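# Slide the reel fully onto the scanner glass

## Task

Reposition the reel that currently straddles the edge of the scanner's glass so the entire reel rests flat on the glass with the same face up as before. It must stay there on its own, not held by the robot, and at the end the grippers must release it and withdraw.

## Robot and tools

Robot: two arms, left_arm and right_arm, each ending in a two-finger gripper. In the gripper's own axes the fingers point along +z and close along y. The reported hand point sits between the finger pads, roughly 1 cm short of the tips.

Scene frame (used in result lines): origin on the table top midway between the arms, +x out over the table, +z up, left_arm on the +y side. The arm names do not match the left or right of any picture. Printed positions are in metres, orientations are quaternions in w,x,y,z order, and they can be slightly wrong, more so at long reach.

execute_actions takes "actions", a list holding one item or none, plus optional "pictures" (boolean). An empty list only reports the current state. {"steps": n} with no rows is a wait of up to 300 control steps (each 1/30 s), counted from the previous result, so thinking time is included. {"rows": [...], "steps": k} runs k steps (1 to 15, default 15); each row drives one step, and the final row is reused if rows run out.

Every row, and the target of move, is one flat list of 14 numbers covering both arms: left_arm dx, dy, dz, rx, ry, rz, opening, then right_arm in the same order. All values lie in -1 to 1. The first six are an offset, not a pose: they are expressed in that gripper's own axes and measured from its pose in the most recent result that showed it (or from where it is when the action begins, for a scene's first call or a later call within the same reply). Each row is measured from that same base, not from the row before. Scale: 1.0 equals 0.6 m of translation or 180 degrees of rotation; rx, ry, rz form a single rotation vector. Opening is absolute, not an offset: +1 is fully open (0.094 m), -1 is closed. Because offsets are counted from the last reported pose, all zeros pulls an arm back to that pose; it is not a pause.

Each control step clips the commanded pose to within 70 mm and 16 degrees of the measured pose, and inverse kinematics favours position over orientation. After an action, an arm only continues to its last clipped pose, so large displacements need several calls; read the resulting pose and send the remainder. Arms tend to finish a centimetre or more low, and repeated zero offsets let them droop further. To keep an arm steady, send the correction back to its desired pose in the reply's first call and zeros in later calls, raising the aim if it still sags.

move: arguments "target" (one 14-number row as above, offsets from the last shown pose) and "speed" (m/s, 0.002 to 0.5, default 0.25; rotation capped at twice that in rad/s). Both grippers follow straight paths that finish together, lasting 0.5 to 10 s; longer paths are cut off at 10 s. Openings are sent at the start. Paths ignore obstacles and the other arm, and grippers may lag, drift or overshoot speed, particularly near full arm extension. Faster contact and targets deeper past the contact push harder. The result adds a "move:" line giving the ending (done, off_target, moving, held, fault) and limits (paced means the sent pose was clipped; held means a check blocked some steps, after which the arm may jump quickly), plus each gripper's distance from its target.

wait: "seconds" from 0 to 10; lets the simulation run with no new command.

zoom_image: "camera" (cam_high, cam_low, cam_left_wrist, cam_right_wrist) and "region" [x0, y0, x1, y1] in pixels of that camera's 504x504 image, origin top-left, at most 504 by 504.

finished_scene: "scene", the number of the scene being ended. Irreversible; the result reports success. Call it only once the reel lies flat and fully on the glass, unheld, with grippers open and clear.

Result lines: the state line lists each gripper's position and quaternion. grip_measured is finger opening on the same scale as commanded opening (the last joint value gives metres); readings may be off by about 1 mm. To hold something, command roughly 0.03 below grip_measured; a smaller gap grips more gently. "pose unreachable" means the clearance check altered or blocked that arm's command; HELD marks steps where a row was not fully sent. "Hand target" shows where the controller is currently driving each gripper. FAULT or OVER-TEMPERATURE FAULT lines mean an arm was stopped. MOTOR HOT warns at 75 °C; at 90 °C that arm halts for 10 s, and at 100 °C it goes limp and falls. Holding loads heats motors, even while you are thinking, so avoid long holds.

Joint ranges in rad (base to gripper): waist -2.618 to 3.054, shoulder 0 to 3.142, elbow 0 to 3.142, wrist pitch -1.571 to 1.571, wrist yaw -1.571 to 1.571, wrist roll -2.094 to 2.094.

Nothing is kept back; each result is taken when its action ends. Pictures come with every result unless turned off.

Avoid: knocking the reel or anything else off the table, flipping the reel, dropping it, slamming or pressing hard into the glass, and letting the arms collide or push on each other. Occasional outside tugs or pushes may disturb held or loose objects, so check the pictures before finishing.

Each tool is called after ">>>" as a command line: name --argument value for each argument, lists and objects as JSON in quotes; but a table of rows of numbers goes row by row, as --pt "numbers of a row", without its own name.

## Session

>>> execute_actions --actions '[]'

Scene clock: 0.00 s of 4800.00 s.
left_arm: end_effector_position=(+0.1509, +0.3926, +0.1101) grip_measured=+1.000 end_effector_quat_wxyz=(-0.134, +0.000, +0.968, +0.212) | right_arm: end_effector_position=(+0.2866, -0.5282, +0.2021) grip_measured=+1.000 end_effector_quat_wxyz=(+0.164, +0.672, +0.441, +0.571)
Joint positions: left_arm=[ 0.33   1.378  0.966 -1.357 -0.471  0.148  0.094] | right_arm=[-1.231  1.886  1.437 -0.66  -1.237  1.196  0.094]
Joint velocities: left_arm=[-0.017  0.007 -0.007 -0.051 -0.037  0.007  0.   ] | right_arm=[-0.027 -0.022 -0.002  0.007  0.022 -0.081  0.   ]
Hand target (left_arm): +0.155, +0.395, +0.114; -0.122, -0.005, +0.968, +0.218
Hand target (right_arm): +0.287, -0.527, +0.212; +0.171, +0.662, +0.447, +0.577

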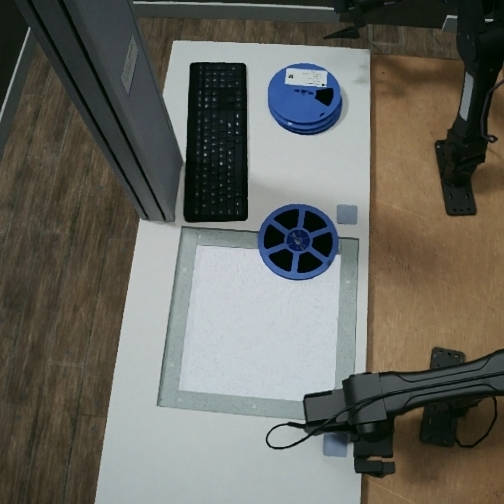

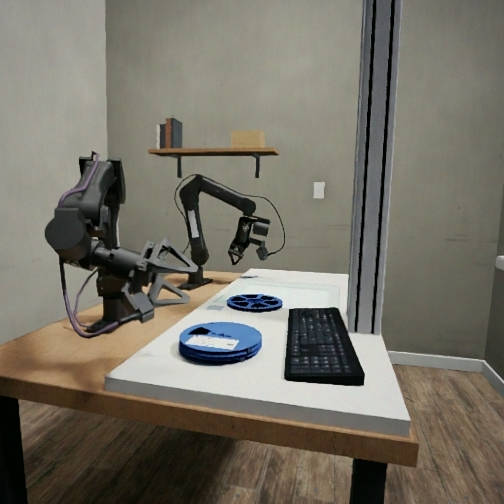

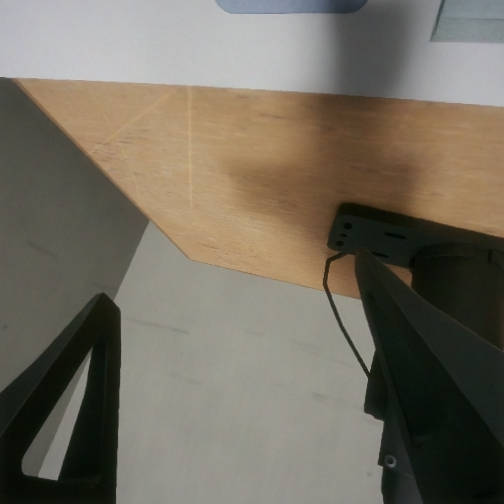

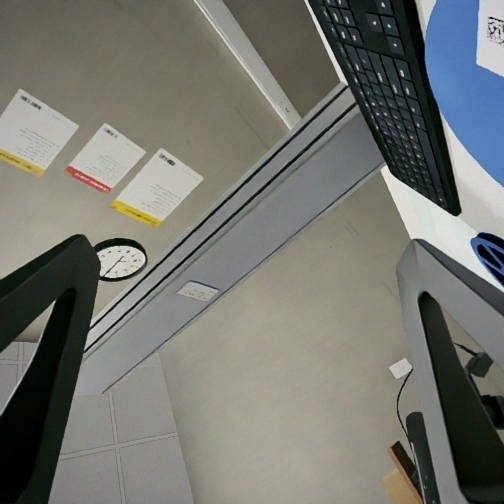

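>>> zoom_image --camera "cam_high" --region '[150, 180, 400, 430]'

Region (150, 180, 400, 430) of cam_high's 504x504 image, scaled by 2.016, with more detail than that image has.

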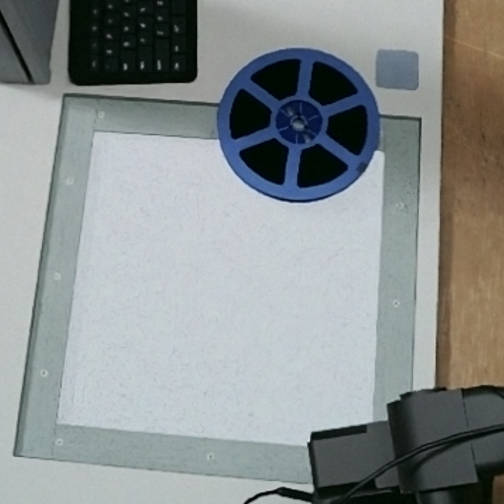

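>>> move --target '[-0.1264, -0.7748, -0.3687, 0.1943, -0.0371, -0.2605, 1, 0.0118, 0.0111, -0.0037, 0, 0, 0, 1]' --speed 0.3

Scene clock: 89.60 s of 4800.00 s.
left_arm: end_effector_position=(+0.2501, -0.1179, +0.0836) grip_measured=+1.000 end_effector_quat_wxyz=(+0.003, -0.402, +0.915, -0.045) | right_arm: end_effector_position=(+0.2859, -0.5286, +0.1999) grip_measured=+1.000 end_effector_quat_wxyz=(+0.161, +0.678, +0.439, +0.567)
Joint positions: left_arm=[-0.868  2.304  2.128 -1.306  0.008 -1.831  0.094] | right_arm=[-1.231  1.886  1.437 -0.668 -1.224  1.198  0.094]
Joint velocities: left_arm=[ 0.012 -0.017  0.007 -0.037  0.007 -0.022  0.   ] | right_arm=[-0.012  0.002  0.007  0.066  0.037 -0.037  0.   ]
Hand target (left_arm): +0.253, -0.117, +0.091; +0.013, -0.405, +0.913, -0.046
Hand target (right_arm): +0.287, -0.527, +0.212; +0.164, +0.672, +0.441, +0.571
Off the commanded pose (left_arm): 0.010 m, 2 deg.
Off the commanded pose (right_arm): 0.012 m, 1 deg.
After step 90, 84.17 s passed at rest.
move: off_target (right_arm)

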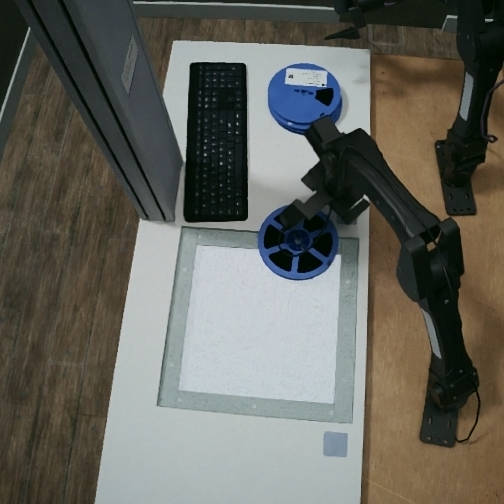

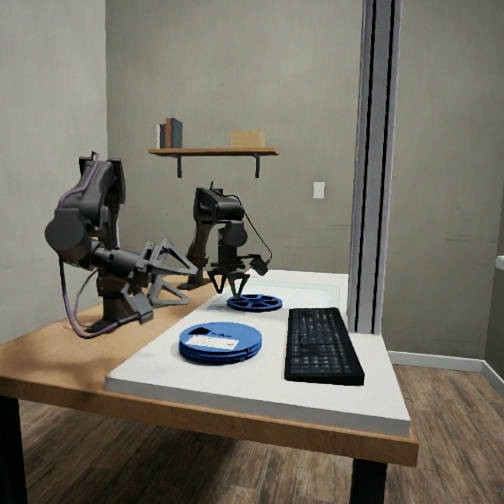

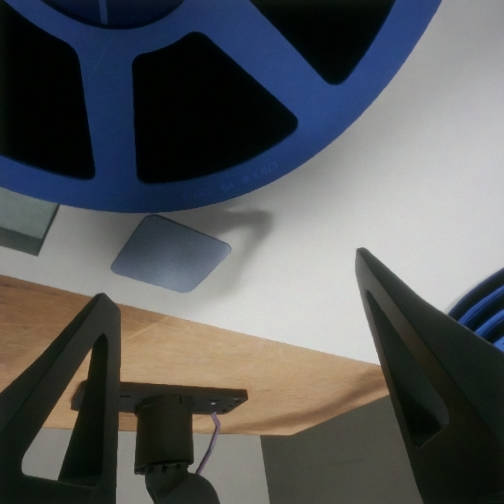

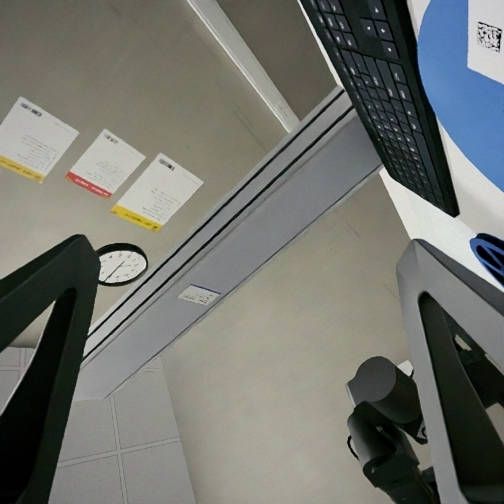

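>>> zoom_image --camera "cam_left_wrist" --region '[0, 0, 504, 320]'

Region (0, 0, 504, 320) of cam_left_wrist's 504x504 image, scaled by 1.000; it fills the top 320 rows of this view, and the rest is white.

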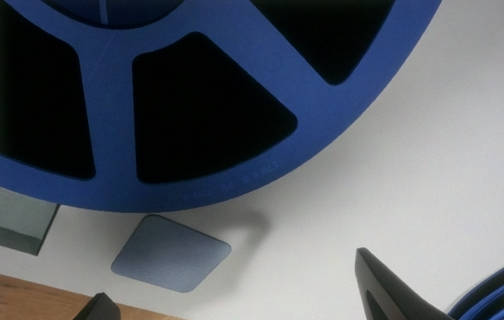

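>>> move --target '[0.0022, -0.0153, 0.0409, -0.0177, -0.0073, -0.0261, 1, 0.0145, 0.0138, -0.0034, 0, 0, 0, 1]' --speed 0.05

Scene clock: 132.47 s of 4800.00 s.
left_arm: end_effector_position=(+0.2549, -0.1269, +0.0520) grip_measured=+1.000 end_effector_quat_wxyz=(-0.004, -0.436, +0.900, -0.012) | right_arm: end_effector_position=(+0.2852, -0.5289, +0.1974) grip_measured=+1.000 end_effector_quat_wxyz=(+0.156, +0.685, +0.435, +0.563)
Joint positions: left_arm=[-0.868  2.447  2.258 -1.358  0.012 -1.906  0.094] | right_arm=[-1.231  1.886  1.437 -0.676 -1.211  1.207  0.094]
Joint velocities: left_arm=[ 0.002 -0.017  0.027 -0.037  0.007 -0.022  0.   ] | right_arm=[ 0.007  0.002 -0.007 -0.022  0.007 -0.007  0.   ]
Hand target (left_arm): +0.257, -0.127, +0.060; +0.000, -0.440, +0.898, -0.015
Hand target (right_arm): +0.287, -0.527, +0.212; +0.161, +0.678, +0.439, +0.567
Off the commanded pose (left_arm): 0.008 m, 1 deg.
Off the commanded pose (right_arm): 0.015 m, 1 deg.
After step 90, 38.53 s passed at rest.
move: off_target (right_arm)

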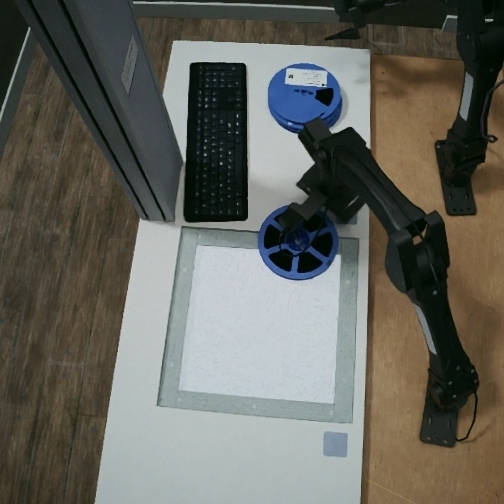

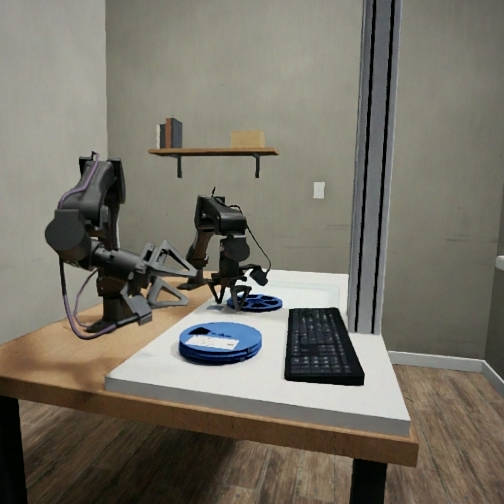

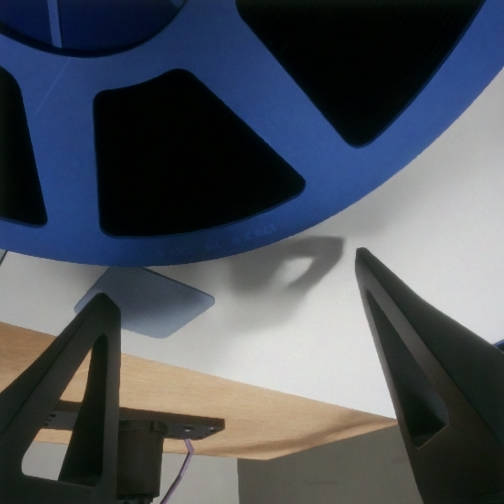

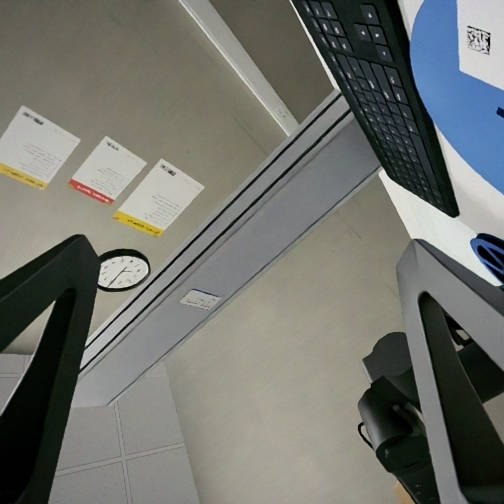

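>>> execute_actions --actions '[{"rows": [ [-0.0058, -0.0021, -0.0139, 0.004, -0.0015, -0.0028, 1, 0.0175, 0.017, -0.0036, 0, 0, 0, 1], [-0.0099, -0.0010, -0.0145, 0.005, -0.0015, -0.0028, 1, 0.0175, 0.017, -0.0036, 0, 0, 0, 1], [-0.0139, 0.0000, -0.0151, 0.0063, -0.0015, -0.0028, 1, 0.0175, 0.017, -0.0036, 0, 0, 0, 1], [-0.0180, 0.0010, -0.0157, 0.0063, -0.0015, -0.0028, 1, 0.0175, 0.017, -0.0036, 0, 0, 0, 1], [-0.0220, 0.0020, -0.0163, 0.0063, -0.0015, -0.0028, 1, 0.0175, 0.017, -0.0036, 0, 0, 0, 1], [-0.0260, 0.0031, -0.0163, 0.0063, -0.0015, -0.0028, 1, 0.0175, 0.017, -0.0036, 0, 0, 0, 1], [-0.0301, 0.0041, -0.0164, 0.0063, -0.0015, -0.0028, 1, 0.0175, 0.017, -0.0036, 0, 0, 0, 1], [-0.0341, 0.0051, -0.0165, 0.0063, -0.0015, -0.0028, 1, 0.0175, 0.017, -0.0036, 0, 0, 0, 1], [-0.0381, 0.0062, -0.0166, 0.0063, -0.0015, -0.0028, 1, 0.0175, 0.017, -0.0036, 0, 0, 0, 1], [-0.0422, 0.0072, -0.0167, 0.0063, -0.0015, -0.0028, 1, 0.0175, 0.017, -0.0036, 0, 0, 0, 1], [-0.0462, 0.0082, -0.0168, 0.0063, -0.0015, -0.0028, 1, 0.0175, 0.017, -0.0036, 0, 0, 0, 1], [-0.0503, 0.0092, -0.0169, 0.0063, -0.0015, -0.0028, 1, 0.0175, 0.017, -0.0036, 0, 0, 0, 1], [-0.0543, 0.0103, -0.0170, 0.0063, -0.0015, -0.0028, 1, 0.0175, 0.017, -0.0036, 0, 0, 0, 1], [-0.0583, 0.0113, -0.0171, 0.0063, -0.0015, -0.0028, 1, 0.0175, 0.017, -0.0036, 0, 0, 0, 1], [-0.0624, 0.0123, -0.0172, 0.0063, -0.0015, -0.0028, 1, 0.0175, 0.017, -0.0036, 0, 0, 0, 1] ], "steps": 15}]' --pictures false

>>> execute_actions --actions '[{"steps": 10}]'

Scene clock: 157.40 s of 4800.00 s.
left_arm: end_effector_position=(+0.2612, -0.0991, +0.0481) grip_measured=+1.000 end_effector_quat_wxyz=(-0.008, -0.441, +0.898, -0.001) | right_arm: end_effector_position=(+0.2842, -0.5289, +0.1947) grip_measured=+1.000 end_effector_quat_wxyz=(+0.149, +0.695, +0.428, +0.559)
Joint positions: left_arm=[-0.823  2.369  2.104 -1.306  0.017 -1.87   0.094] | right_arm=[-1.231  1.886  1.437 -0.688 -1.197  1.22   0.094]
Joint velocities: left_arm=[ 0.144 -0.188 -0.335  0.154  0.051  0.183  0.   ] | right_arm=[ 0.012  0.002 -0.017 -0.022  0.007  0.037  0.   ]
Hand target (left_arm): +0.272, -0.093, +0.061; +0.002, -0.440, +0.898, -0.018
Hand target (right_arm): +0.287, -0.527, +0.212; +0.157, +0.685, +0.435, +0.563
Off the commanded pose (left_arm): 0.019 m, 3 deg.
Off the commanded pose (right_arm): 0.018 m, 2 deg.
Steps of this call (steps 1 to 90: nothing new was sent; then 21.43 s passed at rest; steps 91 to 105: all 15 steps of this action). Readings (end_effector_position):
91: left_arm (+0.2549, -0.1268, +0.0524) | right_arm (+0.2851, -0.5289, +0.1970)
92: left_arm (+0.2549, -0.1268, +0.0524) | right_arm (+0.2849, -0.5290, +0.1966)
94: left_arm (+0.2542, -0.1253, +0.0507) | right_arm (+0.2847, -0.5290, +0.1958)
98: left_arm (+0.2523, -0.1151, +0.0456) | right_arm (+0.2844, -0.5290, +0.1951)
105: the state above

Scene clock: 157.73 s of 4800.00 s.
left_arm: end_effector_position=(+0.2660, -0.0943, +0.0480) grip_measured=+1.000 end_effector_quat_wxyz=(-0.008, -0.440, +0.898, -0.003) | right_arm: end_effector_position=(+0.2842, -0.5289, +0.1946) grip_measured=+1.000 end_effector_quat_wxyz=(+0.149, +0.695, +0.428, +0.559)
Joint positions: left_arm=[-0.808  2.358  2.085 -1.295  0.017 -1.855  0.094] | right_arm=[-1.231  1.886  1.437 -0.688 -1.197  1.22   0.094]
Joint velocities: left_arm=[ 0.007 -0.007 -0.017  0.081 -0.037  0.022  0.   ] | right_arm=[-0.007 -0.012  0.007  0.007  0.051  0.007  0.   ]
Hand target (left_arm): +0.272, -0.093, +0.061; +0.003, -0.440, +0.898, -0.019
Hand target (right_arm): +0.287, -0.527, +0.212; +0.157, +0.685, +0.435, +0.563
Off the commanded pose (left_arm): 0.015 m, 2 deg.
Off the commanded pose (right_arm): 0.018 m, 2 deg.
Steps of this call (steps 1 to 10: nothing new was sent). Readings (end_effector_position):
1: left_arm (+0.2625, -0.0970, +0.0482) | right_arm (+0.2842, -0.5289, +0.1947)
2: left_arm (+0.2637, -0.0954, +0.0485) | right_arm (+0.2842, -0.5289, +0.1946)
4: left_arm (+0.2654, -0.0941, +0.0484) | right_arm (+0.2842, -0.5289, +0.1946)
8: left_arm (+0.2660, -0.0944, +0.0482) | right_arm (+0.2842, -0.5289, +0.1946)
10: the state above

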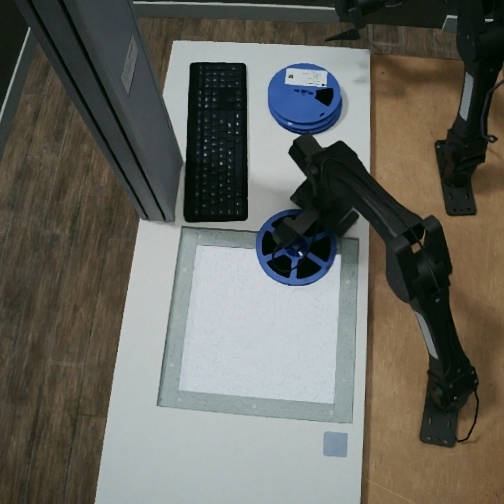

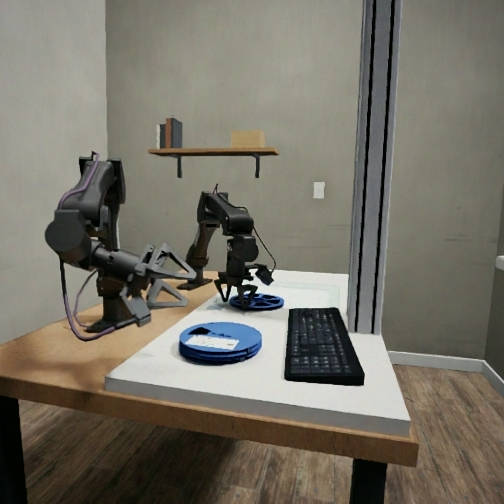

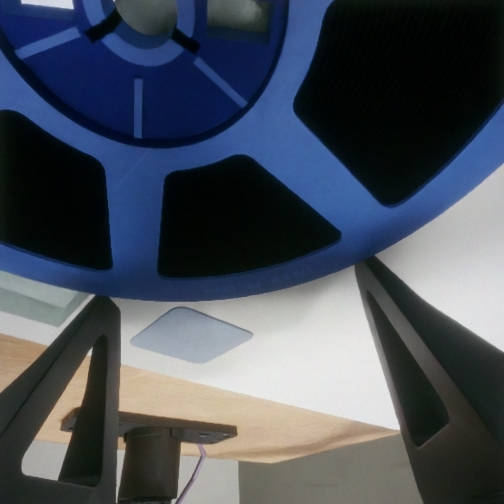

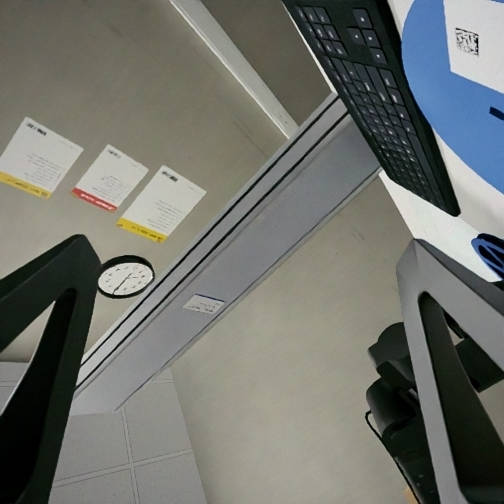

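>>> execute_actions --actions '[{"rows": [ [-0.0107, -0.0057, -0.0222, 0.014, -0.003, 0, 1, 0.0175, 0.017, -0.0036, 0, 0, 0, 1], [-0.0155, -0.0044, -0.0218, 0.016, -0.004, 0, 1, 0.0175, 0.017, -0.0036, 0, 0, 0, 1], [-0.0220, -0.0026, -0.0214, 0.0175, -0.004, 0, 1, 0.0175, 0.017, -0.0036, 0, 0, 0, 1], [-0.0292, -0.0007, -0.0212, 0.0186, -0.004, 0, 1, 0.0175, 0.017, -0.0036, 0, 0, 0, 1], [-0.0364, 0.0013, -0.0212, 0.0186, -0.004, 0, 1, 0.0175, 0.017, -0.0036, 0, 0, 0, 1], [-0.0437, 0.0033, -0.0212, 0.0186, -0.004, 0, 1, 0.0175, 0.017, -0.0036, 0, 0, 0, 1], [-0.0509, 0.0053, -0.0212, 0.0186, -0.004, 0, 1, 0.0175, 0.017, -0.0036, 0, 0, 0, 1], [-0.0581, 0.0073, -0.0212, 0.0186, -0.004, 0, 1, 0.0175, 0.017, -0.0036, 0, 0, 0, 1], [-0.0654, 0.0092, -0.0212, 0.0186, -0.004, 0, 1, 0.0175, 0.017, -0.0036, 0, 0, 0, 1], [-0.0726, 0.0112, -0.0212, 0.0186, -0.004, 0, 1, 0.0175, 0.017, -0.0036, 0, 0, 0, 1], [-0.0798, 0.0132, -0.0212, 0.0186, -0.004, 0, 1, 0.0175, 0.017, -0.0036, 0, 0, 0, 1], [-0.0863, 0.0149, -0.0212, 0.0186, -0.004, 0, 1, 0.0175, 0.017, -0.0036, 0, 0, 0, 1], [-0.0915, 0.0164, -0.0212, 0.0186, -0.004, 0, 1, 0.0175, 0.017, -0.0036, 0, 0, 0, 1], [-0.0950, 0.0173, -0.0212, 0.0186, -0.004, 0, 1, 0.0175, 0.017, -0.0036, 0, 0, 0, 1], [-0.0970, 0.0179, -0.0212, 0.0186, -0.004, 0, 1, 0.0175, 0.017, -0.0036, 0, 0, 0, 1] ], "steps": 15}]' --pictures false

>>> execute_actions --actions '[{"steps": 8}]'

Scene clock: 188.50 s of 4800.00 s.
left_arm: end_effector_position=(+0.2825, -0.0469, +0.0475) grip_measured=+1.000 end_effector_quat_wxyz=(-0.006, -0.447, +0.895, -0.006) | right_arm: end_effector_position=(+0.2831, -0.5289, +0.1919) grip_measured=+1.000 end_effector_quat_wxyz=(+0.141, +0.704, +0.421, +0.555)
Joint positions: left_arm=[-0.714  2.226  1.858 -1.195  0.015 -1.775  0.094] | right_arm=[-1.231  1.886  1.437 -0.7   -1.183  1.234  0.094]
Joint velocities: left_arm=[ 0.242 -0.154 -0.237 -0.022 -0.037  0.168  0.   ] | right_arm=[ 0.007  0.002 -0.002  0.051  0.007  0.037  0.   ]
Hand target (left_arm): +0.293, -0.042, +0.060; +0.011, -0.441, +0.897, -0.024
Hand target (right_arm): +0.286, -0.527, +0.209; +0.149, +0.695, +0.427, +0.559
Off the commanded pose (left_arm): 0.017 m, 3 deg.
Off the commanded pose (right_arm): 0.018 m, 2 deg.
Steps of this call (steps 1 to 90: nothing new was sent; then 27.27 s passed at rest; steps 91 to 105: all 15 steps of this action). Readings (end_effector_position):
91: left_arm (+0.2660, -0.0943, +0.0478) | right_arm (+0.2840, -0.5289, +0.1942)
92: left_arm (+0.2660, -0.0939, +0.0473) | right_arm (+0.2839, -0.5290, +0.1938)
94: left_arm (+0.2651, -0.0917, +0.0463) | right_arm (+0.2836, -0.5290, +0.1930)
98: left_arm (+0.2658, -0.0788, +0.0468) | right_arm (+0.2833, -0.5289, +0.1923)
105: the state above

Scene clock: 188.77 s of 4800.00 s.
left_arm: end_effector_position=(+0.2869, -0.0413, +0.0477) grip_measured=+1.000 end_effector_quat_wxyz=(-0.005, -0.445, +0.895, -0.007) | right_arm: end_effector_position=(+0.2831, -0.5289, +0.1918) grip_measured=+1.000 end_effector_quat_wxyz=(+0.141, +0.704, +0.421, +0.554)
Joint positions: left_arm=[-0.698  2.218  1.846 -1.189  0.013 -1.756  0.094] | right_arm=[-1.231  1.886  1.437 -0.7   -1.183  1.234  0.094]
Joint velocities: left_arm=[-0.002 -0.007  0.002  0.022 -0.022 -0.022  0.   ] | right_arm=[ 0.002 -0.002 -0.002 -0.066 -0.007  0.007  0.   ]
Hand target (left_arm): +0.293, -0.042, +0.060; +0.011, -0.441, +0.897, -0.024
Hand target (right_arm): +0.286, -0.527, +0.209; +0.149, +0.695, +0.428, +0.559
Off the commanded pose (left_arm): 0.014 m, 3 deg.
Off the commanded pose (right_arm): 0.018 m, 2 deg.
Steps of this call (steps 1 to 8: nothing new was sent). Readings (end_effector_position):
1: left_arm (+0.2842, -0.0440, +0.0477) | right_arm (+0.2831, -0.5289, +0.1918)
2: left_arm (+0.2858, -0.0421, +0.0478) | right_arm (+0.2831, -0.5289, +0.1918)
4: left_arm (+0.2868, -0.0411, +0.0479) | right_arm (+0.2831, -0.5289, +0.1918)
8: the state above

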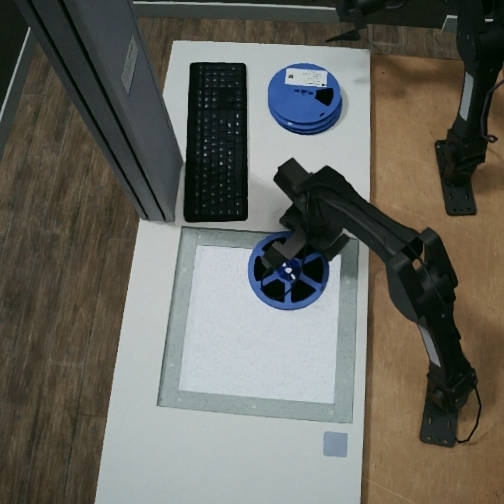

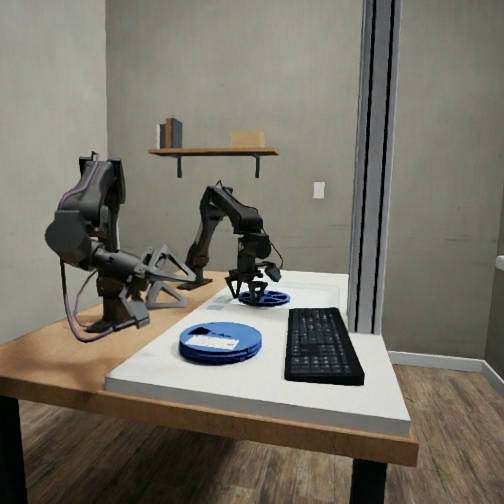

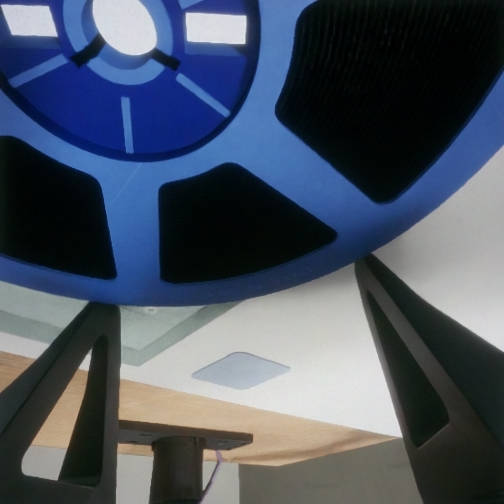

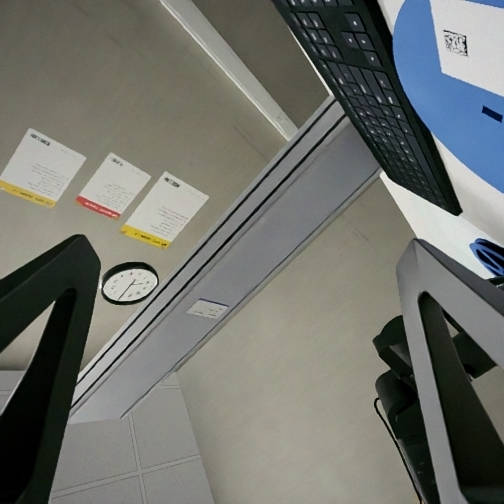

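>>> execute_actions --actions '[{"rows": [ [-0.0082, -0.0082, -0.0198, 0.0142, -0.0042, 0, 1, 0.0175, 0.017, -0.0036, 0, 0, 0, 1], [-0.0131, -0.0070, -0.0193, 0.0142, -0.0042, 0, 1, 0.0175, 0.017, -0.0036, 0, 0, 0, 1], [-0.0196, -0.0053, -0.0189, 0.0142, -0.0042, 0, 1, 0.0175, 0.017, -0.0036, 0, 0, 0, 1], [-0.0268, -0.0035, -0.0186, 0.0142, -0.0042, 0, 1, 0.0175, 0.017, -0.0036, 0, 0, 0, 1], [-0.0341, -0.0017, -0.0185, 0.0142, -0.0042, 0, 1, 0.0175, 0.017, -0.0036, 0, 0, 0, 1], [-0.0414, 0.0002, -0.0186, 0.0142, -0.0042, 0, 1, 0.0175, 0.017, -0.0036, 0, 0, 0, 1], [-0.0487, 0.0020, -0.0188, 0.0142, -0.0042, 0, 1, 0.0175, 0.017, -0.0036, 0, 0, 0, 1], [-0.0559, 0.0038, -0.0189, 0.0142, -0.0042, 0, 1, 0.0175, 0.017, -0.0036, 0, 0, 0, 1], [-0.0632, 0.0057, -0.0190, 0.0142, -0.0042, 0, 1, 0.0175, 0.017, -0.0036, 0, 0, 0, 1], [-0.0705, 0.0075, -0.0191, 0.0142, -0.0042, 0, 1, 0.0175, 0.017, -0.0036, 0, 0, 0, 1], [-0.0778, 0.0093, -0.0193, 0.0142, -0.0042, 0, 1, 0.0175, 0.017, -0.0036, 0, 0, 0, 1], [-0.0850, 0.0111, -0.0194, 0.0142, -0.0042, 0, 1, 0.0175, 0.017, -0.0036, 0, 0, 0, 1], [-0.0923, 0.0130, -0.0195, 0.0142, -0.0042, 0, 1, 0.0175, 0.017, -0.0036, 0, 0, 0, 1], [-0.0996, 0.0148, -0.0196, 0.0142, -0.0042, 0, 1, 0.0175, 0.017, -0.0036, 0, 0, 0, 1], [-0.1069, 0.0166, -0.0198, 0.0142, -0.0042, 0, 1, 0.0175, 0.017, -0.0036, 0, 0, 0, 1] ], "steps": 15}]' --pictures false

>>> execute_actions --actions '[{"rows": [ [-0.0331, -0.0002, -0.0205, 0.0142, -0.0042, 0, 1, 0.0175, 0.017, -0.0036, 0, 0, 0, 1], [-0.0404, 0.0017, -0.0206, 0.0142, -0.0042, 0, 1, 0.0175, 0.017, -0.0036, 0, 0, 0, 1], [-0.0476, 0.0035, -0.0206, 0.0142, -0.0042, 0, 1, 0.0175, 0.017, -0.0036, 0, 0, 0, 1], [-0.0549, 0.0053, -0.0207, 0.0142, -0.0042, 0, 1, 0.0175, 0.017, -0.0036, 0, 0, 0, 1], [-0.0622, 0.0072, -0.0207, 0.0142, -0.0042, 0, 1, 0.0175, 0.017, -0.0036, 0, 0, 0, 1], [-0.0695, 0.0090, -0.0208, 0.0142, -0.0042, 0, 1, 0.0175, 0.017, -0.0036, 0, 0, 0, 1], [-0.0767, 0.0108, -0.0209, 0.0142, -0.0042, 0, 1, 0.0175, 0.017, -0.0036, 0, 0, 0, 1], [-0.0840, 0.0127, -0.0209, 0.0142, -0.0042, 0, 1, 0.0175, 0.017, -0.0036, 0, 0, 0, 1], [-0.0913, 0.0145, -0.0210, 0.0142, -0.0042, 0, 1, 0.0175, 0.017, -0.0036, 0, 0, 0, 1], [-0.0986, 0.0163, -0.0211, 0.0142, -0.0042, 0, 1, 0.0175, 0.017, -0.0036, 0, 0, 0, 1], [-0.1050, 0.0179, -0.0211, 0.0142, -0.0042, 0, 1, 0.0175, 0.017, -0.0036, 0, 0, 0, 1], [-0.1107, 0.0194, -0.0212, 0.0142, -0.0042, 0, 1, 0.0175, 0.017, -0.0036, 0, 0, 0, 1], [-0.1155, 0.0206, -0.0212, 0.0142, -0.0042, 0, 1, 0.0175, 0.017, -0.0036, 0, 0, 0, 1], [-0.1188, 0.0214, -0.0213, 0.0142, -0.0042, 0, 1, 0.0175, 0.017, -0.0036, 0, 0, 0, 1], [-0.1212, 0.0220, -0.0213, 0.0142, -0.0042, 0, 1, 0.0175, 0.017, -0.0036, 0, 0, 0, 1] ], "steps": 15}]' --pictures false

>>> execute_actions --actions '[{"steps": 6}]'

>>> execute_actions --actions '[{"rows": [ [-0.003, -0.007, -0.020, 0.0142, -0.0042, 0, 1, 0.0175, 0.017, -0.0036, 0, 0, 0, 1], [0.003, -0.007, -0.020, 0.0142, -0.0042, 0, 1, 0.0175, 0.017, -0.0036, 0, 0, 0, 1], [0.009, -0.007, -0.021, 0.0142, -0.0042, 0, 1, 0.0175, 0.017, -0.0036, 0, 0, 0, 1], [0.015, -0.007, -0.022, 0.0142, -0.0042, 0, 1, 0.0175, 0.017, -0.0036, 0, 0, 0, 1], [0.021, -0.007, -0.024, 0.0142, -0.0042, 0, 1, 0.0175, 0.017, -0.0036, 0, 0, 0, 1], [0.027, -0.007, -0.028, 0.0142, -0.0042, 0, 1, 0.0175, 0.017, -0.0036, 0, 0, 0, 1], [0.032, -0.007, -0.034, 0.0142, -0.0042, 0, 1, 0.0175, 0.017, -0.0036, 0, 0, 0, 1], [0.037, -0.007, -0.041, 0.0142, -0.0042, 0, 1, 0.0175, 0.017, -0.0036, 0, 0, 0, 1], [0.041, -0.007, -0.049, 0.0142, -0.0042, 0, 1, 0.0175, 0.017, -0.0036, 0, 0, 0, 1], [0.044, -0.007, -0.057, 0.0142, -0.0042, 0, 1, 0.0175, 0.017, -0.0036, 0, 0, 0, 1], [0.046, -0.007, -0.066, 0.0142, -0.0042, 0, 1, 0.0175, 0.017, -0.0036, 0, 0, 0, 1], [0.048, -0.007, -0.075, 0.0142, -0.0042, 0, 1, 0.0175, 0.017, -0.0036, 0, 0, 0, 1], [0.049, -0.007, -0.084, 0.0142, -0.0042, 0, 1, 0.0175, 0.017, -0.0036, 0, 0, 0, 1], [0.050, -0.007, -0.093, 0.0142, -0.0042, 0, 1, 0.0175, 0.017, -0.0036, 0, 0, 0, 1], [0.050, -0.007, -0.102, 0.0142, -0.0042, 0, 1, 0.0175, 0.017, -0.0036, 0, 0, 0, 1] ], "steps": 15}]' --pictures false

>>> move --target '[-0.35, 0.41, -0.11, 0.0142, 0, 0, 1, 0.0175, 0.017, -0.0036, 0, 0, 0, 1]' --speed 0.3

Scene clock: 230.63 s of 4800.00 s.
left_arm: end_effector_position=(+0.3058, +0.0039, +0.0466) grip_measured=+1.000 end_effector_quat_wxyz=(-0.007, -0.453, +0.891, -0.008) | right_arm: end_effector_position=(+0.2827, -0.5302, +0.1918) grip_measured=+1.000 end_effector_quat_wxyz=(+0.137, +0.711, +0.415, +0.550)
Joint positions: left_arm=[-0.588  2.142  1.719 -1.138  0.019 -1.663  0.094] | right_arm=[-1.231  1.886  1.446 -0.712 -1.169  1.249  0.094]
Joint velocities: left_arm=[ 0.335 -0.129 -0.242  0.051  0.022  0.242  0.   ] | right_arm=[-0.002  0.002 -0.007 -0.037 -0.022  0.066  0.   ]
Hand target (left_arm): +0.317, +0.016, +0.059; +0.012, -0.446, +0.895, -0.021
Hand target (right_arm): +0.286, -0.528, +0.206; +0.141, +0.704, +0.420, +0.555
Off the commanded pose (left_arm): 0.021 m, 3 deg.
Off the commanded pose (right_arm): 0.015 m, 1 deg.
Steps of this call (steps 1 to 90: nothing new was sent; then 38.37 s passed at rest; steps 91 to 105: all 15 steps of this action). Readings (end_effector_position):
91: left_arm (+0.2869, -0.0413, +0.0477) | right_arm (+0.2830, -0.5289, +0.1915)
92: left_arm (+0.2867, -0.0411, +0.0475) | right_arm (+0.2829, -0.5292, +0.1915)
94: left_arm (+0.2861, -0.0399, +0.0468) | right_arm (+0.2829, -0.5297, +0.1919)
98: left_arm (+0.2888, -0.0308, +0.0468) | right_arm (+0.2829, -0.5303, +0.1923)
105: the state above

Scene clock: 231.13 s of 4800.00 s.
left_arm: end_effector_position=(+0.3298, +0.0636, +0.0471) grip_measured=+1.000 end_effector_quat_wxyz=(-0.007, -0.462, +0.887, -0.010) | right_arm: end_effector_position=(+0.2824, -0.5318, +0.1924) grip_measured=+1.000 end_effector_quat_wxyz=(+0.134, +0.718, +0.410, +0.545)
Joint positions: left_arm=[-0.433  2.074  1.617 -1.103  0.022 -1.528  0.094] | right_arm=[-1.231  1.886  1.457 -0.725 -1.155  1.263  0.094]
Joint velocities: left_arm=[ 0.222 -0.042 -0.061  0.022  0.051  0.212  0.   ] | right_arm=[-0.027 -0.007  0.002  0.007 -0.007 -0.007  0.   ]
Hand target (left_arm): +0.338, +0.071, +0.059; +0.011, -0.454, +0.891, -0.024
Hand target (right_arm): +0.286, -0.529, +0.206; +0.138, +0.712, +0.415, +0.550
Off the commanded pose (left_arm): 0.015 m, 3 deg.
Off the commanded pose (right_arm): 0.014 m, 1 deg.
Steps of this call (steps 1 to 15: all 15 steps of this action). Readings (end_effector_position):
1: left_arm (+0.3080, +0.0084, +0.0467) | right_arm (+0.2826, -0.5303, +0.1917)
2: left_arm (+0.3097, +0.0129, +0.0465) | right_arm (+0.2825, -0.5306, +0.1918)
4: left_arm (+0.3123, +0.0214, +0.0466) | right_arm (+0.2826, -0.5313, +0.1924)
8: left_arm (+0.3182, +0.0371, +0.0469) | right_arm (+0.2827, -0.5320, +0.1930)
15: the state above

Scene clock: 231.33 s of 4800.00 s.
left_arm: end_effector_position=(+0.3321, +0.0688, +0.0471) grip_measured=+1.000 end_effector_quat_wxyz=(-0.007, -0.458, +0.889, -0.009) | right_arm: end_effector_position=(+0.2823, -0.5317, +0.1923) grip_measured=+1.000 end_effector_quat_wxyz=(+0.134, +0.719, +0.410, +0.545)
Joint positions: left_arm=[-0.419  2.072  1.613 -1.103  0.022 -1.506  0.094] | right_arm=[-1.231  1.886  1.457 -0.725 -1.155  1.263  0.094]
Joint velocities: left_arm=[ 0.002 -0.007 -0.002 -0.051  0.007  0.095  0.   ] | right_arm=[ 0.012  0.007  0.012  0.007  0.007 -0.022  0.   ]
Hand target (left_arm): +0.338, +0.071, +0.059; +0.011, -0.454, +0.891, -0.024
Hand target (right_arm): +0.286, -0.529, +0.206; +0.137, +0.712, +0.415, +0.550
Off the commanded pose (left_arm): 0.012 m, 3 deg.
Off the commanded pose (right_arm): 0.015 m, 1 deg.
Steps of this call (steps 1 to 6: nothing new was sent). Readings (end_effector_position):
1: left_arm (+0.3309, +0.0660, +0.0472) | right_arm (+0.2824, -0.5318, +0.1924)
2: left_arm (+0.3318, +0.0677, +0.0471) | right_arm (+0.2824, -0.5318, +0.1923)
4: left_arm (+0.3322, +0.0687, +0.0472) | right_arm (+0.2824, -0.5318, +0.1923)
6: the state above

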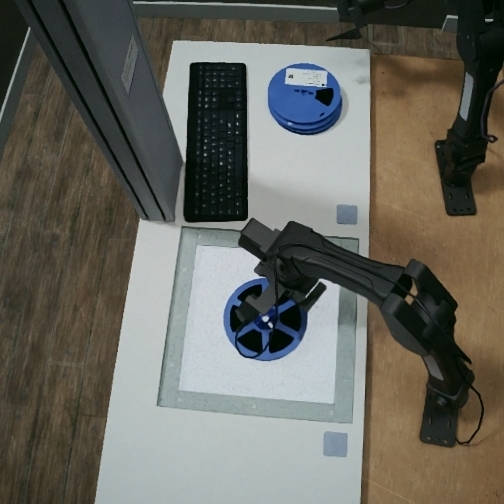

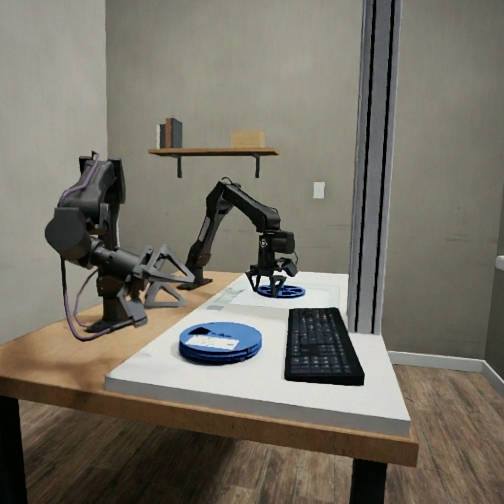

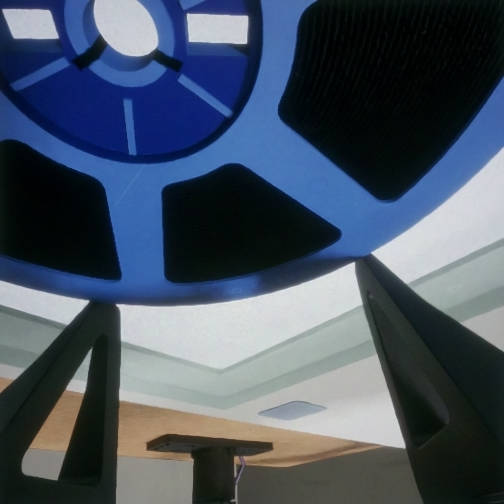

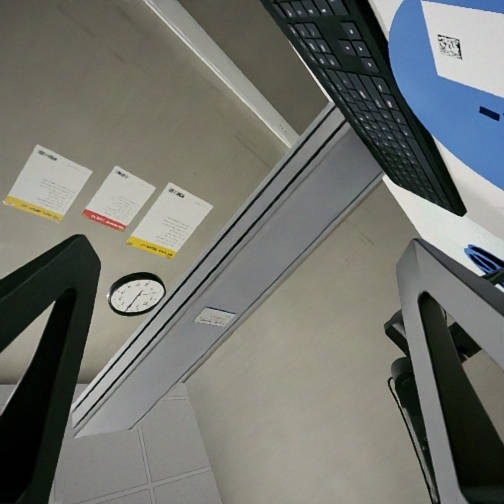

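Scene clock: 231.83 s of 4800.00 s.
left_arm: end_effector_position=(+0.3178, +0.0426, +0.0734) grip_measured=+1.000 end_effector_quat_wxyz=(-0.004, -0.452, +0.892, -0.017) | right_arm: end_effector_position=(+0.2821, -0.5336, +0.1935) grip_measured=+1.000 end_effector_quat_wxyz=(+0.131, +0.725, +0.405, +0.541)
Joint positions: left_arm=[-0.493  2.048  1.684 -1.179  0.022 -1.567  0.094] | right_arm=[-1.231  1.886  1.47  -0.738 -1.141  1.277  0.094]
Joint velocities: left_arm=[-0.032 -0.09   0.549 -0.418  0.022 -0.183  0.   ] | right_arm=[-0.007  0.012  0.002  0.037 -0.081  0.051  0.   ]
Hand target (left_arm): +0.317, +0.043, +0.107; +0.010, -0.458, +0.888, -0.029
Hand target (right_arm): +0.285, -0.531, +0.207; +0.134, +0.719, +0.410, +0.545
Off the commanded pose (left_arm): 0.036 m, 2 deg.
Off the commanded pose (right_arm): 0.014 m, 1 deg.
Steps of this call (steps 1 to 15: all 15 steps of this action). Readings (end_effector_position):
1: left_arm (+0.3320, +0.0687, +0.0471) | right_arm (+0.2823, -0.5319, +0.1923)
2: left_arm (+0.3320, +0.0687, +0.0471) | right_arm (+0.2822, -0.5323, +0.1924)
4: left_arm (+0.3315, +0.0679, +0.0470) | right_arm (+0.2824, -0.5331, +0.1935)
8: left_arm (+0.3260, +0.0597, +0.0480) | right_arm (+0.2824, -0.5338, +0.1941)
15: the state above

Scene clock: 234.23 s of 4800.00 s.
left_arm: end_effector_position=(+0.2334, +0.3560, +0.1385) grip_measured=+1.000 end_effector_quat_wxyz=(-0.002, -0.459, +0.888, -0.037) | right_arm: end_effector_position=(+0.2819, -0.5356, +0.1952) grip_measured=+1.000 end_effector_quat_wxyz=(+0.129, +0.732, +0.400, +0.536)
Joint positions: left_arm=[ 0.5    1.476  1.255 -1.346  0.074 -0.588  0.094] | right_arm=[-1.231  1.886  1.486 -0.752 -1.126  1.292  0.094]
Joint velocities: left_arm=[ 0.002 -0.002  0.007 -0.037  0.022  0.051  0.   ] | right_arm=[ 0.002 -0.022  0.007  0.037  0.007  0.007  0.   ]
Hand target (left_arm): +0.238, +0.359, +0.149; +0.016, -0.457, +0.888, -0.041
Hand target (right_arm): +0.285, -0.533, +0.208; +0.131, +0.726, +0.405, +0.541
Off the commanded pose (left_arm): 0.009 m, 1 deg.
Off the commanded pose (right_arm): 0.013 m, 1 deg.
move: off_target (right_arm)

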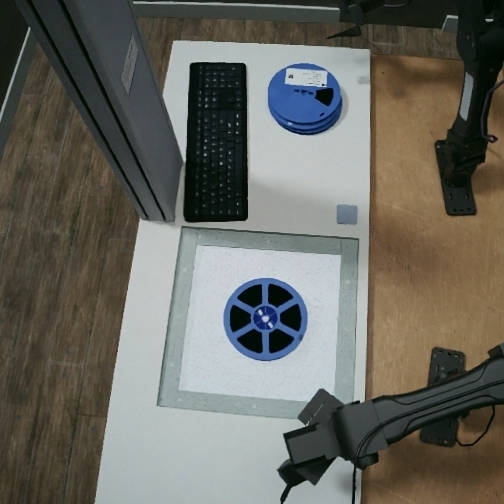

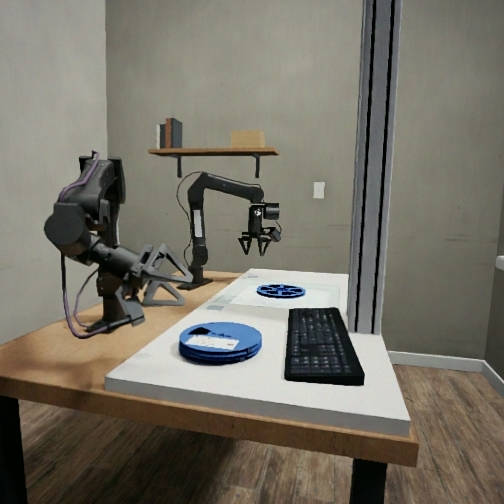

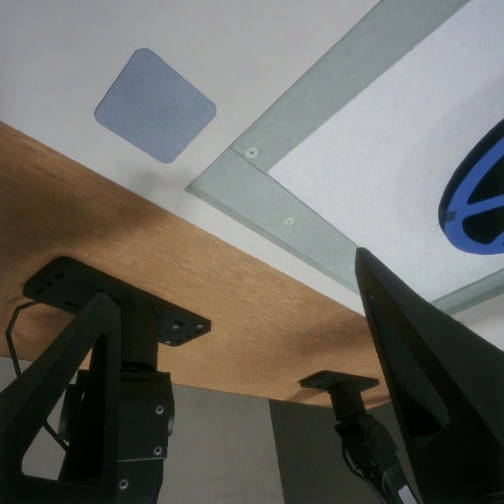

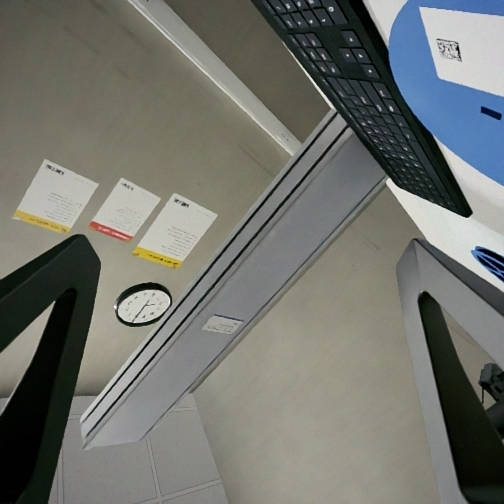

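The reel is centred on the glass and both arms are clear.

>>> finished_scene --scene 2

The scene is finished: the task was done.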